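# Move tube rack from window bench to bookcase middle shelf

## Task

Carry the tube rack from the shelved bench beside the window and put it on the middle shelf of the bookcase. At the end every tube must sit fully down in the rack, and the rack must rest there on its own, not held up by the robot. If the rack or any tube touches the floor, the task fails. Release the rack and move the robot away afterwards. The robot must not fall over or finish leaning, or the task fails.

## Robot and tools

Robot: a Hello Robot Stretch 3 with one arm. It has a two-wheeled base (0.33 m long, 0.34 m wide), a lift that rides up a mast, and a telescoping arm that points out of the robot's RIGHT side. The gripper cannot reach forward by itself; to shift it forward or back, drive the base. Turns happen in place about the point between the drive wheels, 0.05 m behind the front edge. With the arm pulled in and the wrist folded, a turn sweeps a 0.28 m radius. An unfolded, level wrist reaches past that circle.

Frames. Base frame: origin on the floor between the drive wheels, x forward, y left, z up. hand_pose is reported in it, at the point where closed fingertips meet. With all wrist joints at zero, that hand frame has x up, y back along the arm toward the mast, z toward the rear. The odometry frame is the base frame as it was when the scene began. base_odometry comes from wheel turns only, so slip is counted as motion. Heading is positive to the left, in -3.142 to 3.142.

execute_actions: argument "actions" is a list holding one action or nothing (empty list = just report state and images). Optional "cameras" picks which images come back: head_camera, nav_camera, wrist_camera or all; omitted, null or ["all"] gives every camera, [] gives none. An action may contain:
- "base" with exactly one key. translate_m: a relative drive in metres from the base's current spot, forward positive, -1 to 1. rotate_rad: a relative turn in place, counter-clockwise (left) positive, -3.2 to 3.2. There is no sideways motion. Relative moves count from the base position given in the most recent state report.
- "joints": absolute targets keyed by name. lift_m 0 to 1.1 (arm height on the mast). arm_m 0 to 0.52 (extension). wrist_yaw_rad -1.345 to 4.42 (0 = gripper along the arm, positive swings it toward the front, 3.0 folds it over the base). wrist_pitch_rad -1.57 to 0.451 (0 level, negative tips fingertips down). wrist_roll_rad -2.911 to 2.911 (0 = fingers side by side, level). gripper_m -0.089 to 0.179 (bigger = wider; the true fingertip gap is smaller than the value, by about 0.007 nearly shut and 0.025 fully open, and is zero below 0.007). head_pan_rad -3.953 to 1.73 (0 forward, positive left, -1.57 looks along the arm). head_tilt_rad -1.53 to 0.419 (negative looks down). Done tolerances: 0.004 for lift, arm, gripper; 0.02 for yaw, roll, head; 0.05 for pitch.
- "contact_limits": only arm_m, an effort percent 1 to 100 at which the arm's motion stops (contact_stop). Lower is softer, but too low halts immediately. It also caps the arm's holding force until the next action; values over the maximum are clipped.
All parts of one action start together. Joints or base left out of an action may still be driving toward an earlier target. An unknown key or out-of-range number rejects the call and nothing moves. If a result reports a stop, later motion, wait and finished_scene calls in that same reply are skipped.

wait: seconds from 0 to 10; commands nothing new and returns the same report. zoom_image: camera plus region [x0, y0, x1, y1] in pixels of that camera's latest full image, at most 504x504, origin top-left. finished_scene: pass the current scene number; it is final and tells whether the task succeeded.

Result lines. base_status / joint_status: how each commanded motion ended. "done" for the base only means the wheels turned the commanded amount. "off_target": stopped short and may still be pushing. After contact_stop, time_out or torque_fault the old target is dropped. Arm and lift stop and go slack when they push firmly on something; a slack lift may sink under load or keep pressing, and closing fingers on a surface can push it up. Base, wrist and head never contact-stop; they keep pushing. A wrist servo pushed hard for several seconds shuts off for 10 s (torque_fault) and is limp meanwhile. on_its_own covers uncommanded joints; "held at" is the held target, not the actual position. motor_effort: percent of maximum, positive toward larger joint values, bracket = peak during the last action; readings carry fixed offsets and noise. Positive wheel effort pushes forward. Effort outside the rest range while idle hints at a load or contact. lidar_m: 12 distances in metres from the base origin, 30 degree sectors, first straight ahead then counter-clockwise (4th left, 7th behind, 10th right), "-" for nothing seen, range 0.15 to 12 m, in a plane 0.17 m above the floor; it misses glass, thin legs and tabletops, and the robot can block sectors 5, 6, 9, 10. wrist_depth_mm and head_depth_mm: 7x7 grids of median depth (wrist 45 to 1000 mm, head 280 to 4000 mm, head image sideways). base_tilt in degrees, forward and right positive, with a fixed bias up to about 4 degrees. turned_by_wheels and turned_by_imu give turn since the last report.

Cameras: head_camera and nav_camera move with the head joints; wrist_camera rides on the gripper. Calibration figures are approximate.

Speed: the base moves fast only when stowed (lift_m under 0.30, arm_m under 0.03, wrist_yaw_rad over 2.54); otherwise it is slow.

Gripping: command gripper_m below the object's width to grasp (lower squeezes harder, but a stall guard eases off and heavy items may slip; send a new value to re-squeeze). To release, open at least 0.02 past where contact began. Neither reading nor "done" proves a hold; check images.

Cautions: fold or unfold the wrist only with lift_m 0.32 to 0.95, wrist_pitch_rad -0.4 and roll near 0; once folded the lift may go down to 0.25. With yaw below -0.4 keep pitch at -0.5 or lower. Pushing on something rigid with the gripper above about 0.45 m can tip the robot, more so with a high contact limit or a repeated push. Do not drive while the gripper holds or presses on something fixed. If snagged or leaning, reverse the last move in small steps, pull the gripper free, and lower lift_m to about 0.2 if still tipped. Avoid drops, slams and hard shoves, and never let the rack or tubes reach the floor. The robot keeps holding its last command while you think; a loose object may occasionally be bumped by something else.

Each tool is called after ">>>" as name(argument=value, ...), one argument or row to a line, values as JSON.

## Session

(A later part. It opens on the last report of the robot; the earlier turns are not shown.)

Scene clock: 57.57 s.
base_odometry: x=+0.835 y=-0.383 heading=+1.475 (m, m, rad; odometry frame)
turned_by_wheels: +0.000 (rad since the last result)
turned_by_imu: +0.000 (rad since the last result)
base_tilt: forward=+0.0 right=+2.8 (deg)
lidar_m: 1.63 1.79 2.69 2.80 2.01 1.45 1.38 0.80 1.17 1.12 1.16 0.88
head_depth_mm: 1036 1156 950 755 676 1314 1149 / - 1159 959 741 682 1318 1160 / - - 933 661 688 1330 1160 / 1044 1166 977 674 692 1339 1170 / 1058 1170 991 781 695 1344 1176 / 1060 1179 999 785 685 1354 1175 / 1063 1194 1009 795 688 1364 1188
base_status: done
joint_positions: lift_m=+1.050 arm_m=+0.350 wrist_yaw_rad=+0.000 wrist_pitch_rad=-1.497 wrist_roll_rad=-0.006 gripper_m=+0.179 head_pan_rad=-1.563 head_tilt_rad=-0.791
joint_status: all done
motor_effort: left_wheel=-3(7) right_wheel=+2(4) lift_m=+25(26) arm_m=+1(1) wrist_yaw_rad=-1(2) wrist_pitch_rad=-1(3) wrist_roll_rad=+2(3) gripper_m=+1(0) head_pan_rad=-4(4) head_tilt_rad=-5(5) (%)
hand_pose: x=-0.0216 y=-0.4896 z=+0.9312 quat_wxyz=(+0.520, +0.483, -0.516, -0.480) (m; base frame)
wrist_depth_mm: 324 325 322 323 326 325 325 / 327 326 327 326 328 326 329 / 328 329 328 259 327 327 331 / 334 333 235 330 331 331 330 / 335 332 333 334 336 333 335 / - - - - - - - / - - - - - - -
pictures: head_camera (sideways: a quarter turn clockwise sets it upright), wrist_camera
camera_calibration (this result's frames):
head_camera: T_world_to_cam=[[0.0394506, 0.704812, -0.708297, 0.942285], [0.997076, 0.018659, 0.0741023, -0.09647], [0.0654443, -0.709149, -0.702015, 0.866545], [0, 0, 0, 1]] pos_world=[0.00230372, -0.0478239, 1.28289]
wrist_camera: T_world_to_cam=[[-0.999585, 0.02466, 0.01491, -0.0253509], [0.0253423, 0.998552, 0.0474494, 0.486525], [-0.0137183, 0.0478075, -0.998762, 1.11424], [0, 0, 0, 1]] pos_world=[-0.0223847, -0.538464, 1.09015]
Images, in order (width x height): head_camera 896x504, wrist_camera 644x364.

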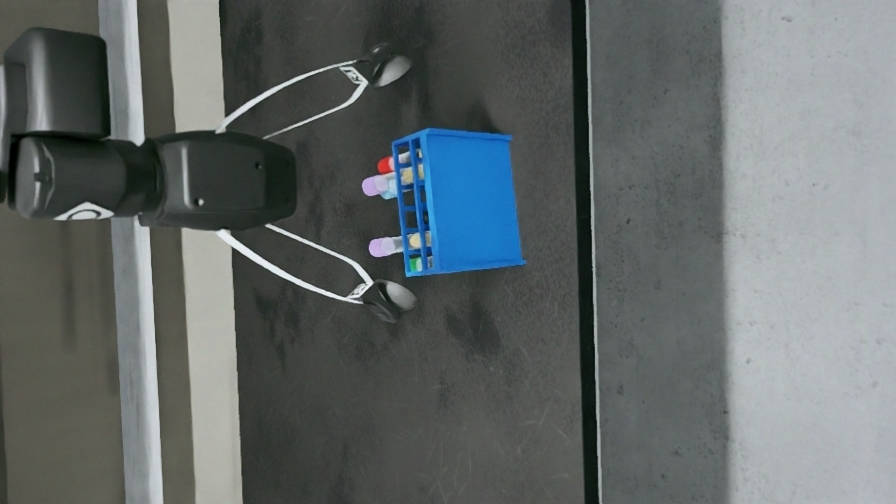

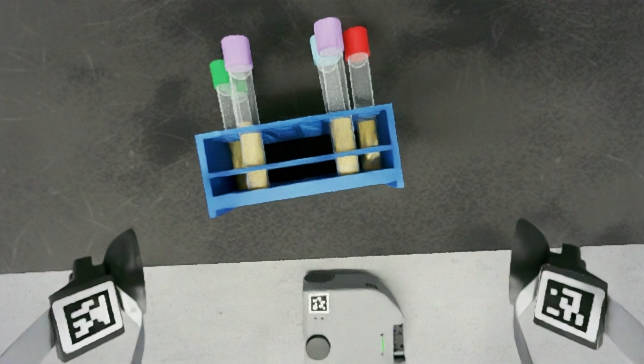

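>>> execute_actions(
  actions=[
    {"base":{"translate_m":0.008},"joints":{"arm_m":0.42,"wrist_yaw_rad":0.15}},
  ],
  cameras=[],
)

>>> execute_actions(
  actions=[
    {"joints":{"lift_m":0.925}},
  ],
  cameras=["wrist_camera","head_camera"],
)

Scene clock: 59.70 s.
base_odometry: x=+0.835 y=-0.375 heading=+1.475 (m, m, rad; odometry frame)
turned_by_wheels: +0.000 (rad since the last result)
turned_by_imu: +0.000 (rad since the last result)
base_tilt: forward=-0.1 right=+2.8 (deg)
lidar_m: 1.62 1.79 2.68 2.80 2.02 1.46 1.39 0.80 1.17 1.12 1.16 0.87
head_depth_mm: 1041 1153 949 756 676 1313 1153 / 1071 1166 955 739 682 1321 1155 / - - 968 663 686 1323 1159 / 1047 1170 977 712 690 1337 1171 / 1053 1172 1009 782 680 1337 1178 / 1062 1183 998 787 685 1351 1184 / 1062 1197 1009 794 691 1360 1188
base_status: done
joint_positions: lift_m=+1.050 arm_m=+0.420 wrist_yaw_rad=+0.148 wrist_pitch_rad=-1.497 wrist_roll_rad=-0.006 gripper_m=+0.179 head_pan_rad=-1.563 head_tilt_rad=-0.791
joint_status: all done
motor_effort: left_wheel=-2(5) right_wheel=+2(6) lift_m=+25(26) arm_m=+2(1) wrist_yaw_rad=+3(3) wrist_pitch_rad=-1(1) wrist_roll_rad=+2(2) gripper_m=+0(1) head_pan_rad=-3(4) head_tilt_rad=-5(5) (%)
hand_pose: x=-0.0224 y=-0.5596 z=+0.9312 quat_wxyz=(+0.554, +0.519, -0.479, -0.441) (m; base frame)
wrist_depth_mm: 322 324 320 325 322 323 323 / 326 328 326 326 325 327 325 / 328 329 330 330 331 327 328 / 331 332 332 331 334 332 331 / 336 336 246 252 334 337 334 / 339 338 337 265 336 339 337 / - - - - - 342 -
pictures: none
No camera images: the call's "cameras" was empty. Leave "cameras" out to get every camera's image.

Scene clock: 61.93 s.
base_odometry: x=+0.835 y=-0.375 heading=+1.475 (m, m, rad; odometry frame)
turned_by_wheels: +0.000 (rad since the last result)
turned_by_imu: +0.000 (rad since the last result)
base_tilt: forward=-0.1 right=+2.7 (deg)
lidar_m: 1.62 1.79 2.68 2.79 2.02 1.46 1.39 0.80 1.17 1.12 1.16 0.87
head_depth_mm: 1027 - 916 755 677 1314 1154 / 1021 - 958 699 681 1326 1156 / 1040 - - 665 688 1326 1162 / 1042 1170 981 712 692 1341 1168 / 1058 1170 987 780 696 1346 1176 / 1062 1180 997 790 686 1352 1182 / 1061 1192 1007 791 689 1364 1185
base_status: not commanded
joint_positions: lift_m=+0.943 arm_m=+0.420 wrist_yaw_rad=+0.149 wrist_pitch_rad=-1.500 wrist_roll_rad=-0.004 gripper_m=+0.179 head_pan_rad=-1.563 head_tilt_rad=-0.791
joint_status: lift_m contact_stop (moved -0.106 of -0.125)
on_its_own: lift_m is slack since a contact_stop, until your next command for it (your +0.925 is given up)
motor_effort: left_wheel=-1(8) right_wheel=+1(8) lift_m=+22(21) arm_m=+1(2) wrist_yaw_rad=+2(3) wrist_pitch_rad=+0(5) wrist_roll_rad=+1(2) gripper_m=+0(1) head_pan_rad=-3(3) head_tilt_rad=-6(5) (%)
hand_pose: x=-0.0225 y=-0.5589 z=+0.8249 quat_wxyz=(+0.553, +0.520, -0.479, -0.442) (m; base frame)
wrist_depth_mm: 218 219 218 218 219 217 218 / 220 220 219 220 220 220 221 / 222 222 220 221 138 222 222 / 224 223 224 224 224 222 224 / 226 226 170 177 177 226 225 / 228 113 122 171 122 122 227 / - 133 123 136 122 132 230
pictures: head_camera (sideways: a quarter turn clockwise sets it upright), wrist_camera
camera_calibration (this result's frames):
head_camera: T_world_to_cam=[[0.0395895, 0.70524, -0.707863, 0.941718], [0.99708, 0.0184124, 0.0741091, -0.0964788], [0.0652981, -0.70873, -0.702452, 0.867114], [0, 0, 0, 1]] pos_world=[0.00229399, -0.0478114, 1.28286]
wrist_camera: T_world_to_cam=[[-0.992429, -0.121913, 0.0148901, -0.104687], [-0.121015, 0.991342, 0.050955, 0.550607], [-0.0209732, 0.0487673, -0.99859, 1.01162], [0, 0, 0, 1]] pos_world=[-0.0160453, -0.607937, 0.983699]
Images, in order (width x height): head_camera 896x504, wrist_camera 644x364.

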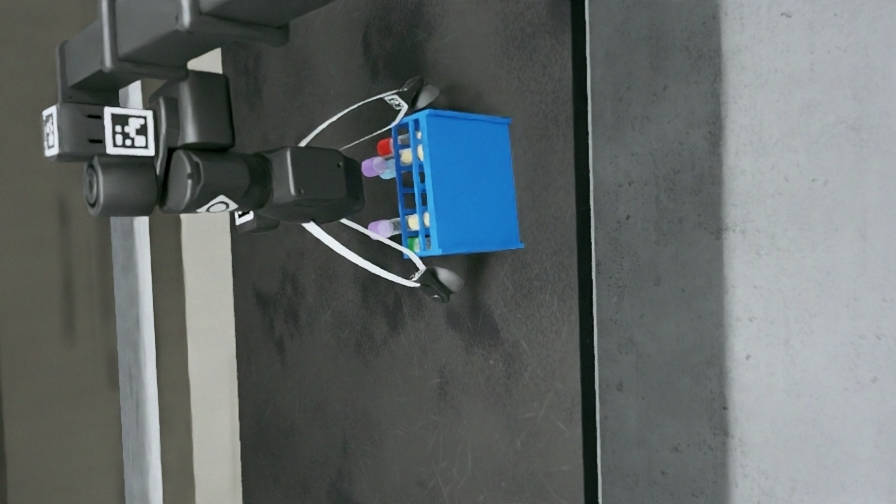

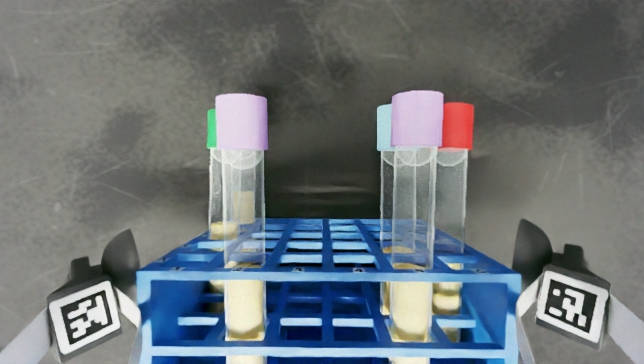

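>>> execute_actions(
  actions=[
    {"joints":{"lift_m":0.945,"arm_m":0.405,"gripper_m":0.11}},
  ],
  cameras=[],
)

>>> execute_actions(
  actions=[
    {"joints":{"lift_m":0.97,"arm_m":0.3,"wrist_pitch_rad":-0.7}},
  ],
  cameras=["wrist_camera"],
)

>>> execute_actions(
  actions=[
    {"joints":{"lift_m":0.85,"arm_m":0.2,"wrist_pitch_rad":0.1}},
  ],
  cameras=["wrist_camera","head_camera"],
)

Scene clock: 63.23 s.
base_odometry: x=+0.835 y=-0.375 heading=+1.475 (m, m, rad; odometry frame)
turned_by_wheels: +0.000 (rad since the last result)
turned_by_imu: +0.000 (rad since the last result)
base_tilt: forward=+0.0 right=+2.7 (deg)
lidar_m: 1.62 1.79 2.68 2.80 2.02 1.46 1.38 0.81 1.17 1.12 1.15 0.87
head_depth_mm: 1027 - 917 755 676 1311 1154 / 1023 - 956 718 682 1323 1161 / 1037 - - 656 689 1328 1163 / 1045 1167 979 711 692 1336 1169 / 1058 1168 986 782 695 1341 1169 / 1058 1180 998 788 684 1355 1183 / 1061 1192 1006 796 691 1362 1190
base_status: not commanded
joint_positions: lift_m=+0.945 arm_m=+0.405 wrist_yaw_rad=+0.149 wrist_pitch_rad=-1.475 wrist_roll_rad=-0.004 gripper_m=+0.111 head_pan_rad=-1.563 head_tilt_rad=-0.791
joint_status: all done
motor_effort: left_wheel=-3(2) right_wheel=+4(4) lift_m=+16(24) arm_m=-3(2) wrist_yaw_rad=+2(2) wrist_pitch_rad=-7(8) wrist_roll_rad=+1(1) gripper_m=-25(100) head_pan_rad=-3(3) head_tilt_rad=-5(4) (%)
hand_pose: x=-0.0215 y=-0.5510 z=+0.8267 quat_wxyz=(+0.558, +0.514, -0.485, -0.434) (m; base frame)
wrist_depth_mm: 225 226 225 225 225 224 225 / 227 226 227 225 226 225 226 / 226 226 165 227 142 226 226 / 227 228 228 228 227 228 226 / 229 229 170 179 180 227 228 / 229 121 145 180 143 122 228 / - 133 130 138 133 132 229
pictures: none
No camera images: the call's "cameras" was empty. Leave "cameras" out to get every camera's image.

Scene clock: 65.23 s.
base_odometry: x=+0.835 y=-0.375 heading=+1.475 (m, m, rad; odometry frame)
turned_by_wheels: +0.000 (rad since the last result)
turned_by_imu: +0.000 (rad since the last result)
base_tilt: forward=+0.0 right=+2.7 (deg)
lidar_m: 1.62 1.79 2.68 2.80 2.02 1.46 1.39 0.80 1.17 1.12 1.16 0.87
head_depth_mm: 1021 1142 943 755 676 1317 1151 / 1014 - 921 762 681 1320 1155 / 1036 - - 744 687 1328 1161 / 1041 1149 659 732 691 1340 1172 / 1055 1167 991 781 695 1343 1170 / 1056 1176 998 787 683 1351 1184 / 1060 1195 1010 797 689 1359 1186
base_status: not commanded
joint_positions: lift_m=+0.970 arm_m=+0.300 wrist_yaw_rad=+0.150 wrist_pitch_rad=-0.733 wrist_roll_rad=-0.004 gripper_m=+0.114 head_pan_rad=-1.563 head_tilt_rad=-0.792
joint_status: all done
motor_effort: left_wheel=-1(9) right_wheel=+1(6) lift_m=+27(31) arm_m=-2(0) wrist_yaw_rad=+0(2) wrist_pitch_rad=+10(10) wrist_roll_rad=+1(2) gripper_m=-15(27) head_pan_rad=-3(3) head_tilt_rad=-4(5) (%)
hand_pose: x=+0.0044 y=-0.6176 z=+0.9191 quat_wxyz=(+0.679, +0.303, -0.638, -0.203) (m; base frame)
wrist_depth_mm: 748 726 688 683 658 644 635 / 588 586 583 572 559 560 553 / 488 485 484 474 474 471 466 / 418 416 390 411 385 406 404 / 365 364 362 360 357 362 352 / 324 - 160 211 151 131 314 / 292 279 145 165 134 210 282
pictures: wrist_camera
camera_calibration (this result's frames):
wrist_camera: T_world_to_cam=[[-0.992702, -0.120338, -0.00779278, -0.0646657], [-0.0857014, 0.749489, -0.656447, 1.10789], [0.0848357, -0.650988, -0.754332, 0.451943], [0, 0, 0, 1]] pos_world=[-0.00758684, -0.543924, 1.06768]
Images, in order (width x height): wrist_camera 644x364.

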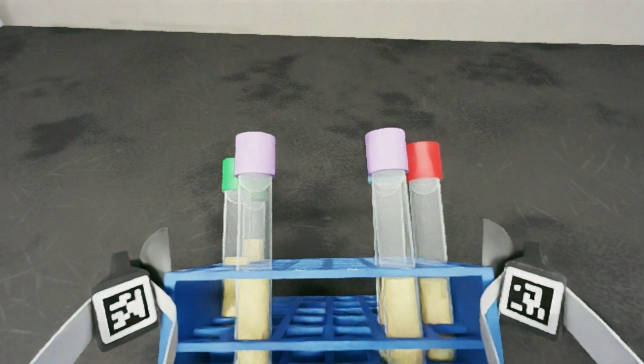

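Scene clock: 67.20 s.
base_odometry: x=+0.835 y=-0.375 heading=+1.475 (m, m, rad; odometry frame)
turned_by_wheels: +0.000 (rad since the last result)
turned_by_imu: +0.000 (rad since the last result)
base_tilt: forward=+0.0 right=+2.8 (deg)
lidar_m: 1.62 1.79 2.68 2.79 2.02 1.46 1.38 0.80 1.17 1.12 1.15 0.87
head_depth_mm: 1038 1153 979 - 1426 1315 1156 / 1039 1160 994 - 1436 1321 1153 / 1039 1144 1041 - 1446 1330 1159 / 1042 1163 975 752 692 1340 1170 / 1058 1169 951 780 694 1342 1173 / 1064 1177 995 787 684 1345 1182 / 1061 1189 1007 793 689 1351 1184
base_status: not commanded
joint_positions: lift_m=+0.850 arm_m=+0.200 wrist_yaw_rad=+0.150 wrist_pitch_rad=+0.051 wrist_roll_rad=-0.004 gripper_m=+0.114 head_pan_rad=-1.563 head_tilt_rad=-0.792
joint_status: all done
motor_effort: left_wheel=-1(1) right_wheel=+1(0) lift_m=+19(23) arm_m=-3(5) wrist_yaw_rad=+0(0) wrist_pitch_rad=+15(16) wrist_roll_rad=+1(1) gripper_m=-15(14) head_pan_rad=-3(3) head_tilt_rad=-4(5) (%)
hand_pose: x=+0.0169 y=-0.5995 z=+0.9777 quat_wxyz=(+0.705, +0.035, -0.705, +0.071) (m; base frame)
wrist_depth_mm: 886 652 837 502 473 474 447 / 647 663 680 701 730 749 724 / 920 893 865 816 786 764 730 / 938 906 789 822 184 770 744 / 941 915 889 854 824 766 755 / 725 - 153 191 152 133 660 / 509 133 146 484 145 145 466
pictures: head_camera (sideways: a quarter turn clockwise sets it upright), wrist_camera
camera_calibration (this result's frames):
head_camera: T_world_to_cam=[[0.039588, 0.705427, -0.707676, 0.941475], [0.99708, 0.0183929, 0.074112, -0.0964826], [0.0652969, -0.708544, -0.70264, 0.867359], [0, 0, 0, 1]] pos_world=[0.00229396, -0.0478064, 1.28285]
wrist_camera: T_world_to_cam=[[-0.990542, -0.134749, -0.0258718, -0.0406152], [0.0159564, 0.0741512, -0.997119, 1.06037], [0.136279, -0.988101, -0.0712998, -0.363864], [0, 0, 0, 1]] pos_world=[-0.0075636, -0.443635, 1.03032]
Images, in order (width x height): head_camera 896x504, wrist_camera 644x364.

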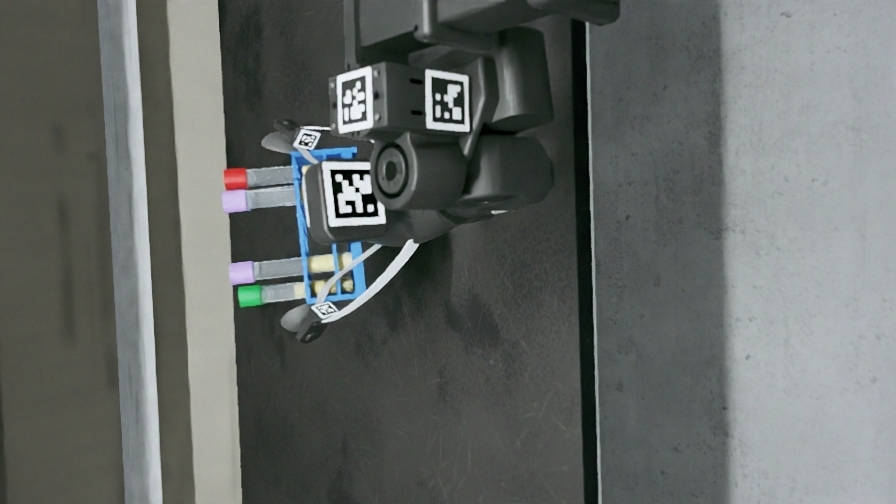

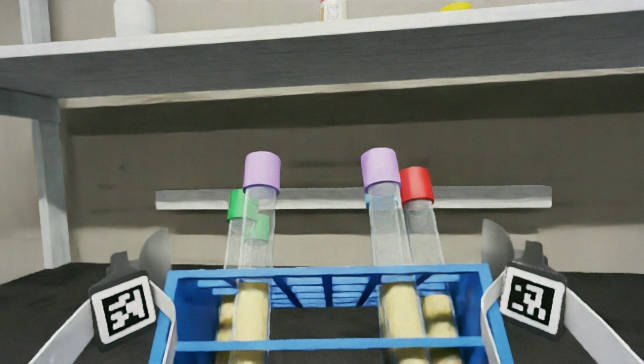

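>>> execute_actions(
  actions=[
    {"joints":{"arm_m":0.0,"wrist_pitch_rad":0.3,"head_pan_rad":0.35,"head_tilt_rad":-0.5}},
  ],
  cameras=["wrist_camera","head_camera"],
)

Scene clock: 70.00 s.
base_odometry: x=+0.835 y=-0.375 heading=+1.475 (m, m, rad; odometry frame)
turned_by_wheels: +0.000 (rad since the last result)
turned_by_imu: +0.000 (rad since the last result)
base_tilt: forward=+0.0 right=+2.7 (deg)
lidar_m: 1.62 1.79 2.68 2.80 2.03 1.46 1.38 0.81 1.17 1.12 1.16 0.87
head_depth_mm: 1548 1643 1755 1909 2013 1618 1344 / 1595 1681 1812 1881 1912 1639 1348 / 1654 1747 1871 2035 1970 1644 1352 / 1708 1817 1943 2132 2032 1649 1360 / 1773 1882 1971 2086 2086 1666 1371 / 1834 1990 2168 2395 2152 1677 1377 / 1908 2080 2278 2515 2151 1678 1383
base_status: not commanded
joint_positions: lift_m=+0.850 arm_m=+0.001 wrist_yaw_rad=+0.150 wrist_pitch_rad=+0.251 wrist_roll_rad=-0.004 gripper_m=+0.114 head_pan_rad=+0.343 head_tilt_rad=-0.508
joint_status: all done
joint sent to its limit — the command would take arm_m past its lower limit, so that joint was sent only as far as its limit.
motor_effort: left_wheel=+0(0) right_wheel=+0(1) lift_m=+19(20) arm_m=-3(6) wrist_yaw_rad=+1(1) wrist_pitch_rad=+14(17) wrist_roll_rad=+1(1) gripper_m=-14(15) head_pan_rad=+4(49) head_tilt_rad=+5(29) (%)
hand_pose: x=+0.0166 y=-0.3977 z=+1.0292 quat_wxyz=(+0.695, -0.036, -0.705, +0.141) (m; base frame)
wrist_depth_mm: - - - - - - 990 / - - - - - - 990 / - - - - - 989 766 / 949 - 948 - 186 979 924 / - - - - - 963 942 / - - 154 191 152 133 921 / - 133 146 841 142 145 782
pictures: head_camera (sideways: a quarter turn clockwise sets it upright), wrist_camera
camera_calibration (this result's frames):
head_camera: T_world_to_cam=[[-0.465855, -0.118705, -0.876863, 1.16512], [-0.364719, 0.928627, 0.0680534, -0.0803143], [0.8062, 0.351511, -0.4759, 0.567868], [0, 0, 0, 1]] pos_world=[0.0556674, 0.013275, 1.29736]
wrist_camera: T_world_to_cam=[[-0.989707, -0.140296, -0.0282482, -0.012264], [0.0458429, -0.12381, -0.991247, 1.01148], [0.135571, -0.982338, 0.128967, -0.364586], [0, 0, 0, 1]] pos_world=[-0.00907979, -0.234636, 1.0493]
Images, in order (width x height): head_camera 896x504, wrist_camera 644x364.

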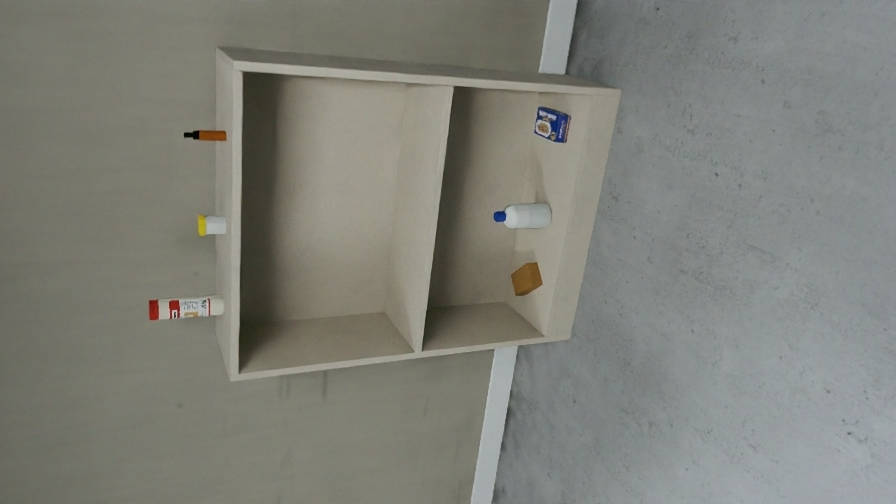

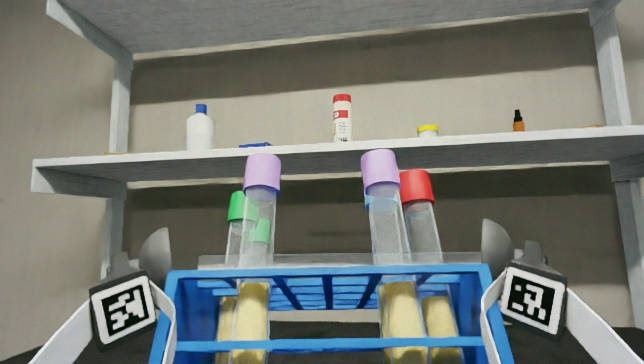

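>>> execute_actions(
  actions=[
    {"base":{"rotate_rad":0.583}},
  ],
  cameras=[],
)

>>> execute_actions(
  actions=[
    {"base":{"translate_m":1.0},"joints":{"lift_m":0.56}},
  ],
  cameras=[],
)

>>> execute_actions(
  actions=[
    {"base":{"rotate_rad":0.99},"joints":{"head_pan_rad":-1.57,"head_tilt_rad":-0.8}},
  ],
  cameras=["wrist_camera","head_camera"],
)

Scene clock: 72.07 s.
base_odometry: x=+0.835 y=-0.375 heading=+2.058 (m, m, rad; odometry frame)
turned_by_wheels: +0.583 (rad since the last result)
turned_by_imu: +0.583 (rad since the last result)
base_tilt: forward=+0.1 right=+2.8 (deg)
lidar_m: 1.79 2.87 2.80 1.90 1.43 1.38 0.80 1.15 1.12 1.17 0.87 1.62
head_depth_mm: 1982 2100 2244 2396 2051 1617 1342 / 2200 2342 2500 2592 2084 1633 1354 / 2451 2600 2814 2868 2092 1634 1351 / 2750 2984 3247 2919 2109 1656 1358 / 3136 3457 3736 2950 2132 1650 1369 / 3238 3399 3605 2993 2144 1678 1381 / 3058 3222 3435 2995 2158 1680 1390
base_status: done
joint_positions: lift_m=+0.850 arm_m=+0.001 wrist_yaw_rad=+0.150 wrist_pitch_rad=+0.251 wrist_roll_rad=-0.004 gripper_m=+0.114 head_pan_rad=+0.343 head_tilt_rad=-0.507
joint_status: not commanded
motor_effort: left_wheel=-3(8) right_wheel=+3(7) lift_m=+19(19) arm_m=-3(2) wrist_yaw_rad=+0(1) wrist_pitch_rad=+14(14) wrist_roll_rad=+1(1) gripper_m=-14(15) head_pan_rad=+4(4) head_tilt_rad=+4(5) (%)
hand_pose: x=+0.0165 y=-0.3977 z=+1.0292 quat_wxyz=(+0.695, -0.036, -0.705, +0.141) (m; base frame)
wrist_depth_mm: - - - - - 985 834 / - - - - - 985 827 / - - - - - 755 665 / - - - - 188 938 812 / - - - - - 932 814 / - - 153 191 153 133 772 / - 133 145 835 142 145 755
pictures: none
No camera images: the call's "cameras" was empty. Leave "cameras" out to get every camera's image.

Scene clock: 83.10 s.
base_odometry: x=+0.367 y=+0.509 heading=+2.058 (m, m, rad; odometry frame)
turned_by_wheels: +0.000 (rad since the last result)
turned_by_imu: -0.002 (rad since the last result)
base_tilt: forward=+0.0 right=+2.8 (deg)
lidar_m: 0.88 1.60 2.22 2.63 2.30 2.25 1.80 1.70 1.01 1.45 0.84 0.85
head_depth_mm: 1104 1169 1242 1332 1428 1514 1344 / 1216 1296 1383 1495 1627 1635 1347 / 1347 1452 1565 1708 1862 1634 1354 / 1523 1645 1806 2003 2043 1652 1360 / 1744 1906 2130 2409 2124 1662 1374 / 2022 2279 2595 2781 2140 1673 1376 / 2439 2687 2862 2959 2147 1681 1387
base_status: done
joint_positions: lift_m=+0.560 arm_m=+0.001 wrist_yaw_rad=+0.150 wrist_pitch_rad=+0.252 wrist_roll_rad=-0.004 gripper_m=+0.114 head_pan_rad=+0.343 head_tilt_rad=-0.507
joint_status: all done
motor_effort: left_wheel=-3(4) right_wheel=+2(7) lift_m=+19(20) arm_m=-2(3) wrist_yaw_rad=+0(1) wrist_pitch_rad=+14(14) wrist_roll_rad=+1(1) gripper_m=-15(15) head_pan_rad=+5(4) head_tilt_rad=+4(5) (%)
hand_pose: x=+0.0165 y=-0.3977 z=+0.7395 quat_wxyz=(+0.695, -0.036, -0.705, +0.141) (m; base frame)
wrist_depth_mm: 792 966 - - - - - / 608 958 - - - - - / 699 914 - - - - - / 699 904 - - 188 - - / 670 896 - - - - - / 668 - 153 191 152 133 - / 652 133 145 - 142 145 -
pictures: none
No camera images: the call's "cameras" was empty. Leave "cameras" out to get every camera's image.

Scene clock: 85.60 s.
base_odometry: x=+0.367 y=+0.509 heading=+3.048 (m, m, rad; odometry frame)
turned_by_wheels: +0.990 (rad since the last result)
turned_by_imu: +0.989 (rad since the last result)
base_tilt: forward=+0.0 right=+2.8 (deg)
lidar_m: 2.22 2.63 2.34 2.25 2.32 1.72 1.01 1.52 0.84 0.85 0.88 1.51
head_depth_mm: 740 978 1119 1096 1324 1294 1151 / 849 980 1119 1104 1406 1299 1155 / 863 984 1125 1116 1396 1248 - / 763 989 1133 1122 1288 634 1166 / 870 991 1134 1134 1413 1325 1170 / 870 992 1137 1139 1398 1340 1184 / 765 1000 1094 1085 1517 1358 1189
base_status: done
joint_positions: lift_m=+0.560 arm_m=+0.001 wrist_yaw_rad=+0.150 wrist_pitch_rad=+0.252 wrist_roll_rad=-0.004 gripper_m=+0.114 head_pan_rad=-1.563 head_tilt_rad=-0.790
joint_status: all done
motor_effort: left_wheel=-3(8) right_wheel=+2(6) lift_m=+19(20) arm_m=-2(3) wrist_yaw_rad=+1(1) wrist_pitch_rad=+14(14) wrist_roll_rad=+1(1) gripper_m=-15(15) head_pan_rad=-3(48) head_tilt_rad=-5(30) (%)
hand_pose: x=+0.0165 y=-0.3977 z=+0.7395 quat_wxyz=(+0.695, -0.036, -0.705, +0.141) (m; base frame)
wrist_depth_mm: - - 990 958 887 857 806 / - - 683 652 656 659 791 / - 738 886 882 816 801 584 / - 743 853 853 186 772 583 / - 738 849 824 780 756 554 / 982 - 153 192 153 133 524 / 967 133 145 608 142 145 509
pictures: head_camera (sideways: a quarter turn clockwise sets it upright), wrist_camera
camera_calibration (this result's frames):
head_camera: T_world_to_cam=[[0.0392533, 0.70451, -0.708608, 0.942692], [0.99707, 0.0189744, 0.0740974, -0.0964636], [0.0656478, -0.70944, -0.701701, 0.866136], [0, 0, 0, 1]] pos_world=[0.00231734, -0.0478333, 1.28292]
wrist_camera: T_world_to_cam=[[-0.989702, -0.140327, -0.0282628, -0.0204508], [0.0459968, -0.12479, -0.991116, 0.723785], [0.135553, -0.98221, 0.12996, -0.327864], [0, 0, 0, 1]] pos_world=[-0.00908909, -0.234579, 0.759386]
Images, in order (width x height): head_camera 896x504, wrist_camera 644x364.

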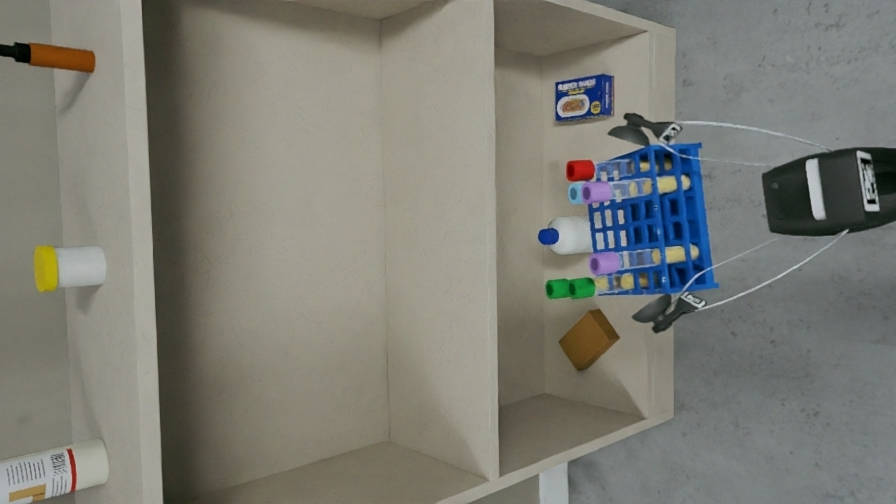

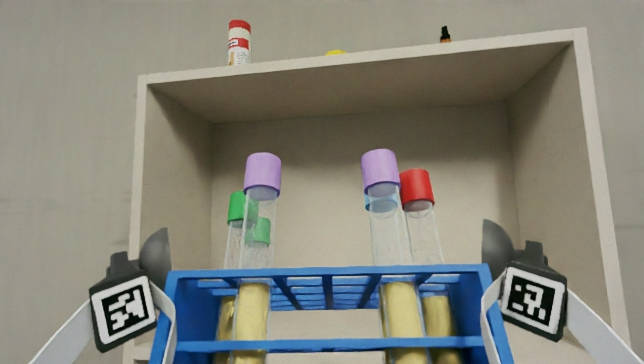

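>>> execute_actions(
  actions=[
    {"joints":{"arm_m":0.42}},
  ],
  cameras=[],
)

>>> execute_actions(
  actions=[
    {"joints":{"lift_m":0.45}},
  ],
  cameras=["wrist_camera","head_camera"],
)

Scene clock: 89.97 s.
base_odometry: x=+0.367 y=+0.509 heading=+3.048 (m, m, rad; odometry frame)
turned_by_wheels: +0.000 (rad since the last result)
turned_by_imu: +0.000 (rad since the last result)
base_tilt: forward=+0.0 right=+2.7 (deg)
lidar_m: 2.23 2.64 2.34 2.24 2.32 1.72 1.01 1.52 0.84 0.85 0.88 1.51
head_depth_mm: 737 978 1120 1095 1320 1298 - / 846 980 1118 1103 1392 1299 1157 / 865 981 1099 1080 1400 1313 1160 / 762 986 1105 1062 1372 1323 1168 / 869 991 1133 1131 1414 1330 1178 / 874 994 1139 1141 1400 1338 1179 / 766 1000 1098 1084 1523 1360 1183
base_status: not commanded
joint_positions: lift_m=+0.560 arm_m=+0.420 wrist_yaw_rad=+0.150 wrist_pitch_rad=+0.252 wrist_roll_rad=-0.004 gripper_m=+0.114 head_pan_rad=-1.563 head_tilt_rad=-0.790
joint_status: all done
motor_effort: left_wheel=-3(3) right_wheel=+2(2) lift_m=+20(19) arm_m=+2(2) wrist_yaw_rad=+0(1) wrist_pitch_rad=+14(14) wrist_roll_rad=+1(1) gripper_m=-15(15) head_pan_rad=-3(4) head_tilt_rad=-5(6) (%)
hand_pose: x=+0.0165 y=-0.8160 z=+0.7395 quat_wxyz=(+0.695, -0.036, -0.705, +0.141) (m; base frame)
wrist_depth_mm: 438 461 443 425 406 385 370 / 452 463 440 419 399 378 365 / 447 452 432 410 389 375 355 / 448 442 420 399 186 365 351 / 435 433 411 393 376 357 346 / 431 - 154 191 152 133 338 / 407 133 145 376 142 145 333
pictures: none
No camera images: the call's "cameras" was empty. Leave "cameras" out to get every camera's image.

Scene clock: 91.80 s.
base_odometry: x=+0.367 y=+0.509 heading=+3.048 (m, m, rad; odometry frame)
turned_by_wheels: +0.000 (rad since the last result)
turned_by_imu: +0.000 (rad since the last result)
base_tilt: forward=+0.1 right=+2.8 (deg)
lidar_m: 2.23 2.64 2.33 2.24 2.32 1.72 1.01 1.52 0.84 0.85 0.88 1.51
head_depth_mm: 739 975 1112 1090 1323 1297 1158 / 849 984 1122 1104 1444 1302 1156 / 864 983 1126 1026 - 1308 1162 / 759 989 1128 1038 1378 1320 1166 / 866 994 1132 1134 1417 1332 1175 / 870 994 1137 1142 1406 1343 1179 / 766 999 1096 1081 1517 1365 1190
base_status: not commanded
joint_positions: lift_m=+0.450 arm_m=+0.420 wrist_yaw_rad=+0.150 wrist_pitch_rad=+0.267 wrist_roll_rad=-0.004 gripper_m=+0.114 head_pan_rad=-1.563 head_tilt_rad=-0.790
joint_status: all done
motor_effort: left_wheel=-3(3) right_wheel=+3(2) lift_m=+18(18) arm_m=+2(1) wrist_yaw_rad=+0(0) wrist_pitch_rad=+10(14) wrist_roll_rad=+1(1) gripper_m=-15(14) head_pan_rad=-3(4) head_tilt_rad=-6(5) (%)
hand_pose: x=+0.0165 y=-0.8154 z=+0.6333 quat_wxyz=(+0.693, -0.041, -0.704, +0.146) (m; base frame)
wrist_depth_mm: 454 482 449 434 411 388 373 / 452 471 444 422 401 385 368 / 444 460 434 417 391 371 356 / 444 445 423 399 183 366 352 / 432 436 414 391 376 362 344 / 432 - 162 379 152 132 338 / 323 260 146 215 145 145 284
pictures: head_camera (sideways: a quarter turn clockwise sets it upright), wrist_camera
camera_calibration (this result's frames):
head_camera: T_world_to_cam=[[0.0393346, 0.704508, -0.708605, 0.942688], [0.997073, 0.0188591, 0.0740974, -0.0964636], [0.0655659, -0.709445, -0.701704, 0.86614], [0, 0, 0, 1]] pos_world=[0.00231182, -0.0478328, 1.28291]
wrist_camera: T_world_to_cam=[[-0.989634, -0.140763, -0.0284734, -0.0823838], [0.0482623, -0.139237, -0.989082, 0.553301], [0.135262, -0.980203, 0.144588, -0.731947], [0, 0, 0, 1]] pos_world=[-0.00922888, -0.652013, 0.650745]
Images, in order (width x height): head_camera 896x504, wrist_camera 644x364.

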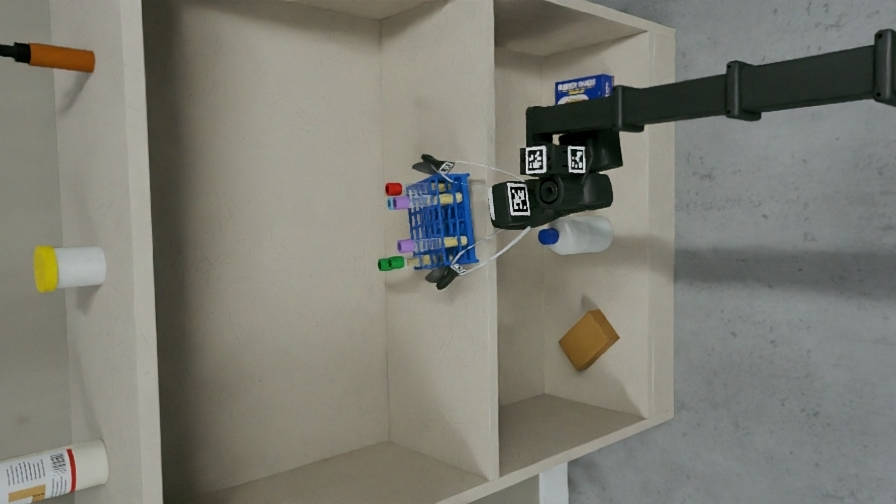

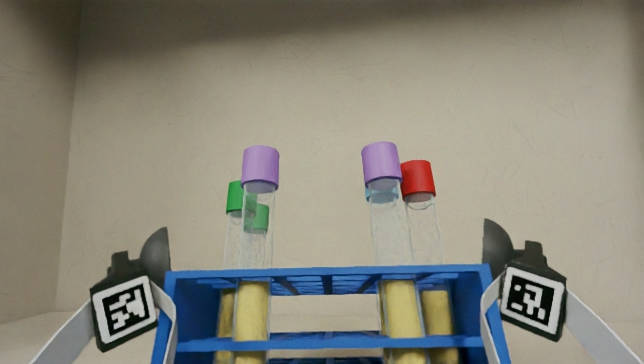

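>>> execute_actions(
  actions=[
    {"joints":{"lift_m":0.44,"gripper_m":0.179}},
  ],
  cameras=[],
)

>>> execute_actions(
  actions=[
    {"joints":{"arm_m":0.1,"lift_m":0.47,"wrist_pitch_rad":0}},
  ],
  cameras=["wrist_camera"],
)

>>> finished_scene(
  scene=2,
)

Scene clock: 93.07 s.
base_odometry: x=+0.367 y=+0.509 heading=+3.048 (m, m, rad; odometry frame)
turned_by_wheels: +0.000 (rad since the last result)
turned_by_imu: +0.000 (rad since the last result)
base_tilt: forward=+0.1 right=+2.7 (deg)
lidar_m: 2.23 2.63 2.34 2.25 2.31 1.72 1.01 1.53 0.84 0.85 0.88 1.51
head_depth_mm: 738 975 1109 1101 1320 1294 1151 / 850 978 1119 1103 1408 1318 1159 / 865 983 1125 1067 1336 1314 1161 / 763 987 1130 1053 1377 1317 1168 / 867 991 1138 1130 1420 1327 1171 / 869 997 1139 1142 1401 1340 1179 / 765 999 1093 1082 1524 1357 1188
base_status: not commanded
joint_positions: lift_m=+0.440 arm_m=+0.420 wrist_yaw_rad=+0.150 wrist_pitch_rad=+0.277 wrist_roll_rad=-0.004 gripper_m=+0.179 head_pan_rad=-1.563 head_tilt_rad=-0.790
joint_status: all done
motor_effort: left_wheel=-3(3) right_wheel=+3(2) lift_m=+19(14) arm_m=+1(1) wrist_yaw_rad=+1(1) wrist_pitch_rad=+7(10) wrist_roll_rad=+1(1) gripper_m=+0(85) head_pan_rad=-3(3) head_tilt_rad=-5(5) (%)
hand_pose: x=+0.0164 y=-0.8150 z=+0.6257 quat_wxyz=(+0.693, -0.045, -0.704, +0.149) (m; base frame)
wrist_depth_mm: 461 484 461 435 413 395 378 / 448 471 446 425 404 386 368 / 448 461 430 413 396 375 360 / 442 447 424 402 159 369 353 / 436 433 412 394 374 363 345 / 413 416 221 379 209 356 334 / - 248 145 188 147 145 235
pictures: none
No camera images: the call's "cameras" was empty. Leave "cameras" out to get every camera's image.

Scene clock: 96.63 s.
base_odometry: x=+0.367 y=+0.509 heading=+3.048 (m, m, rad; odometry frame)
turned_by_wheels: +0.000 (rad since the last result)
turned_by_imu: +0.000 (rad since the last result)
base_tilt: forward=+0.0 right=+2.8 (deg)
lidar_m: 2.23 2.64 2.33 2.24 2.32 1.72 1.01 1.52 0.84 0.85 0.88 1.51
head_depth_mm: 736 979 1114 1096 1318 1301 1174 / 847 982 1122 1105 1403 1300 1209 / 866 984 1129 1075 1431 1323 - / 763 989 1126 1060 1374 1326 1169 / 868 992 1135 1136 1412 1328 1170 / 871 995 1137 1141 1398 1334 1181 / 767 998 1099 1089 1524 1357 1188
base_status: not commanded
joint_positions: lift_m=+0.470 arm_m=+0.100 wrist_yaw_rad=+0.150 wrist_pitch_rad=-0.019 wrist_roll_rad=-0.004 gripper_m=+0.179 head_pan_rad=-1.563 head_tilt_rad=-0.790
joint_status: all done
motor_effort: left_wheel=-3(3) right_wheel=+3(3) lift_m=+26(27) arm_m=-2(1) wrist_yaw_rad=+0(1) wrist_pitch_rad=+6(7) wrist_roll_rad=+1(1) gripper_m=+1(0) head_pan_rad=-3(4) head_tilt_rad=-5(4) (%)
hand_pose: x=+0.0167 y=-0.4981 z=+0.5796 quat_wxyz=(+0.707, +0.060, -0.703, +0.046) (m; base frame)
wrist_depth_mm: 797 607 708 679 656 623 487 / 824 610 738 686 672 643 486 / 862 608 738 704 674 651 483 / 895 581 725 472 477 618 458 / 885 608 787 748 709 685 455 / 951 669 791 777 732 705 435 / 978 641 821 781 761 729 514
pictures: wrist_camera
camera_calibration (this result's frames):
wrist_camera: T_world_to_cam=[[-0.990813, -0.132933, -0.0248809, -0.037147], [0.00573725, 0.142493, -0.989779, 0.685771], [0.13512, -0.980828, -0.140421, -0.248357], [0, 0, 0, 1]] pos_world=[-0.0071821, -0.346251, 0.642963]
Images, in order (width x height): wrist_camera 644x364.

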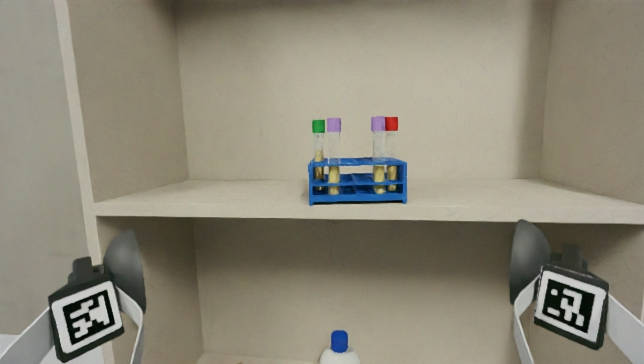

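The scene is finished: the task was done.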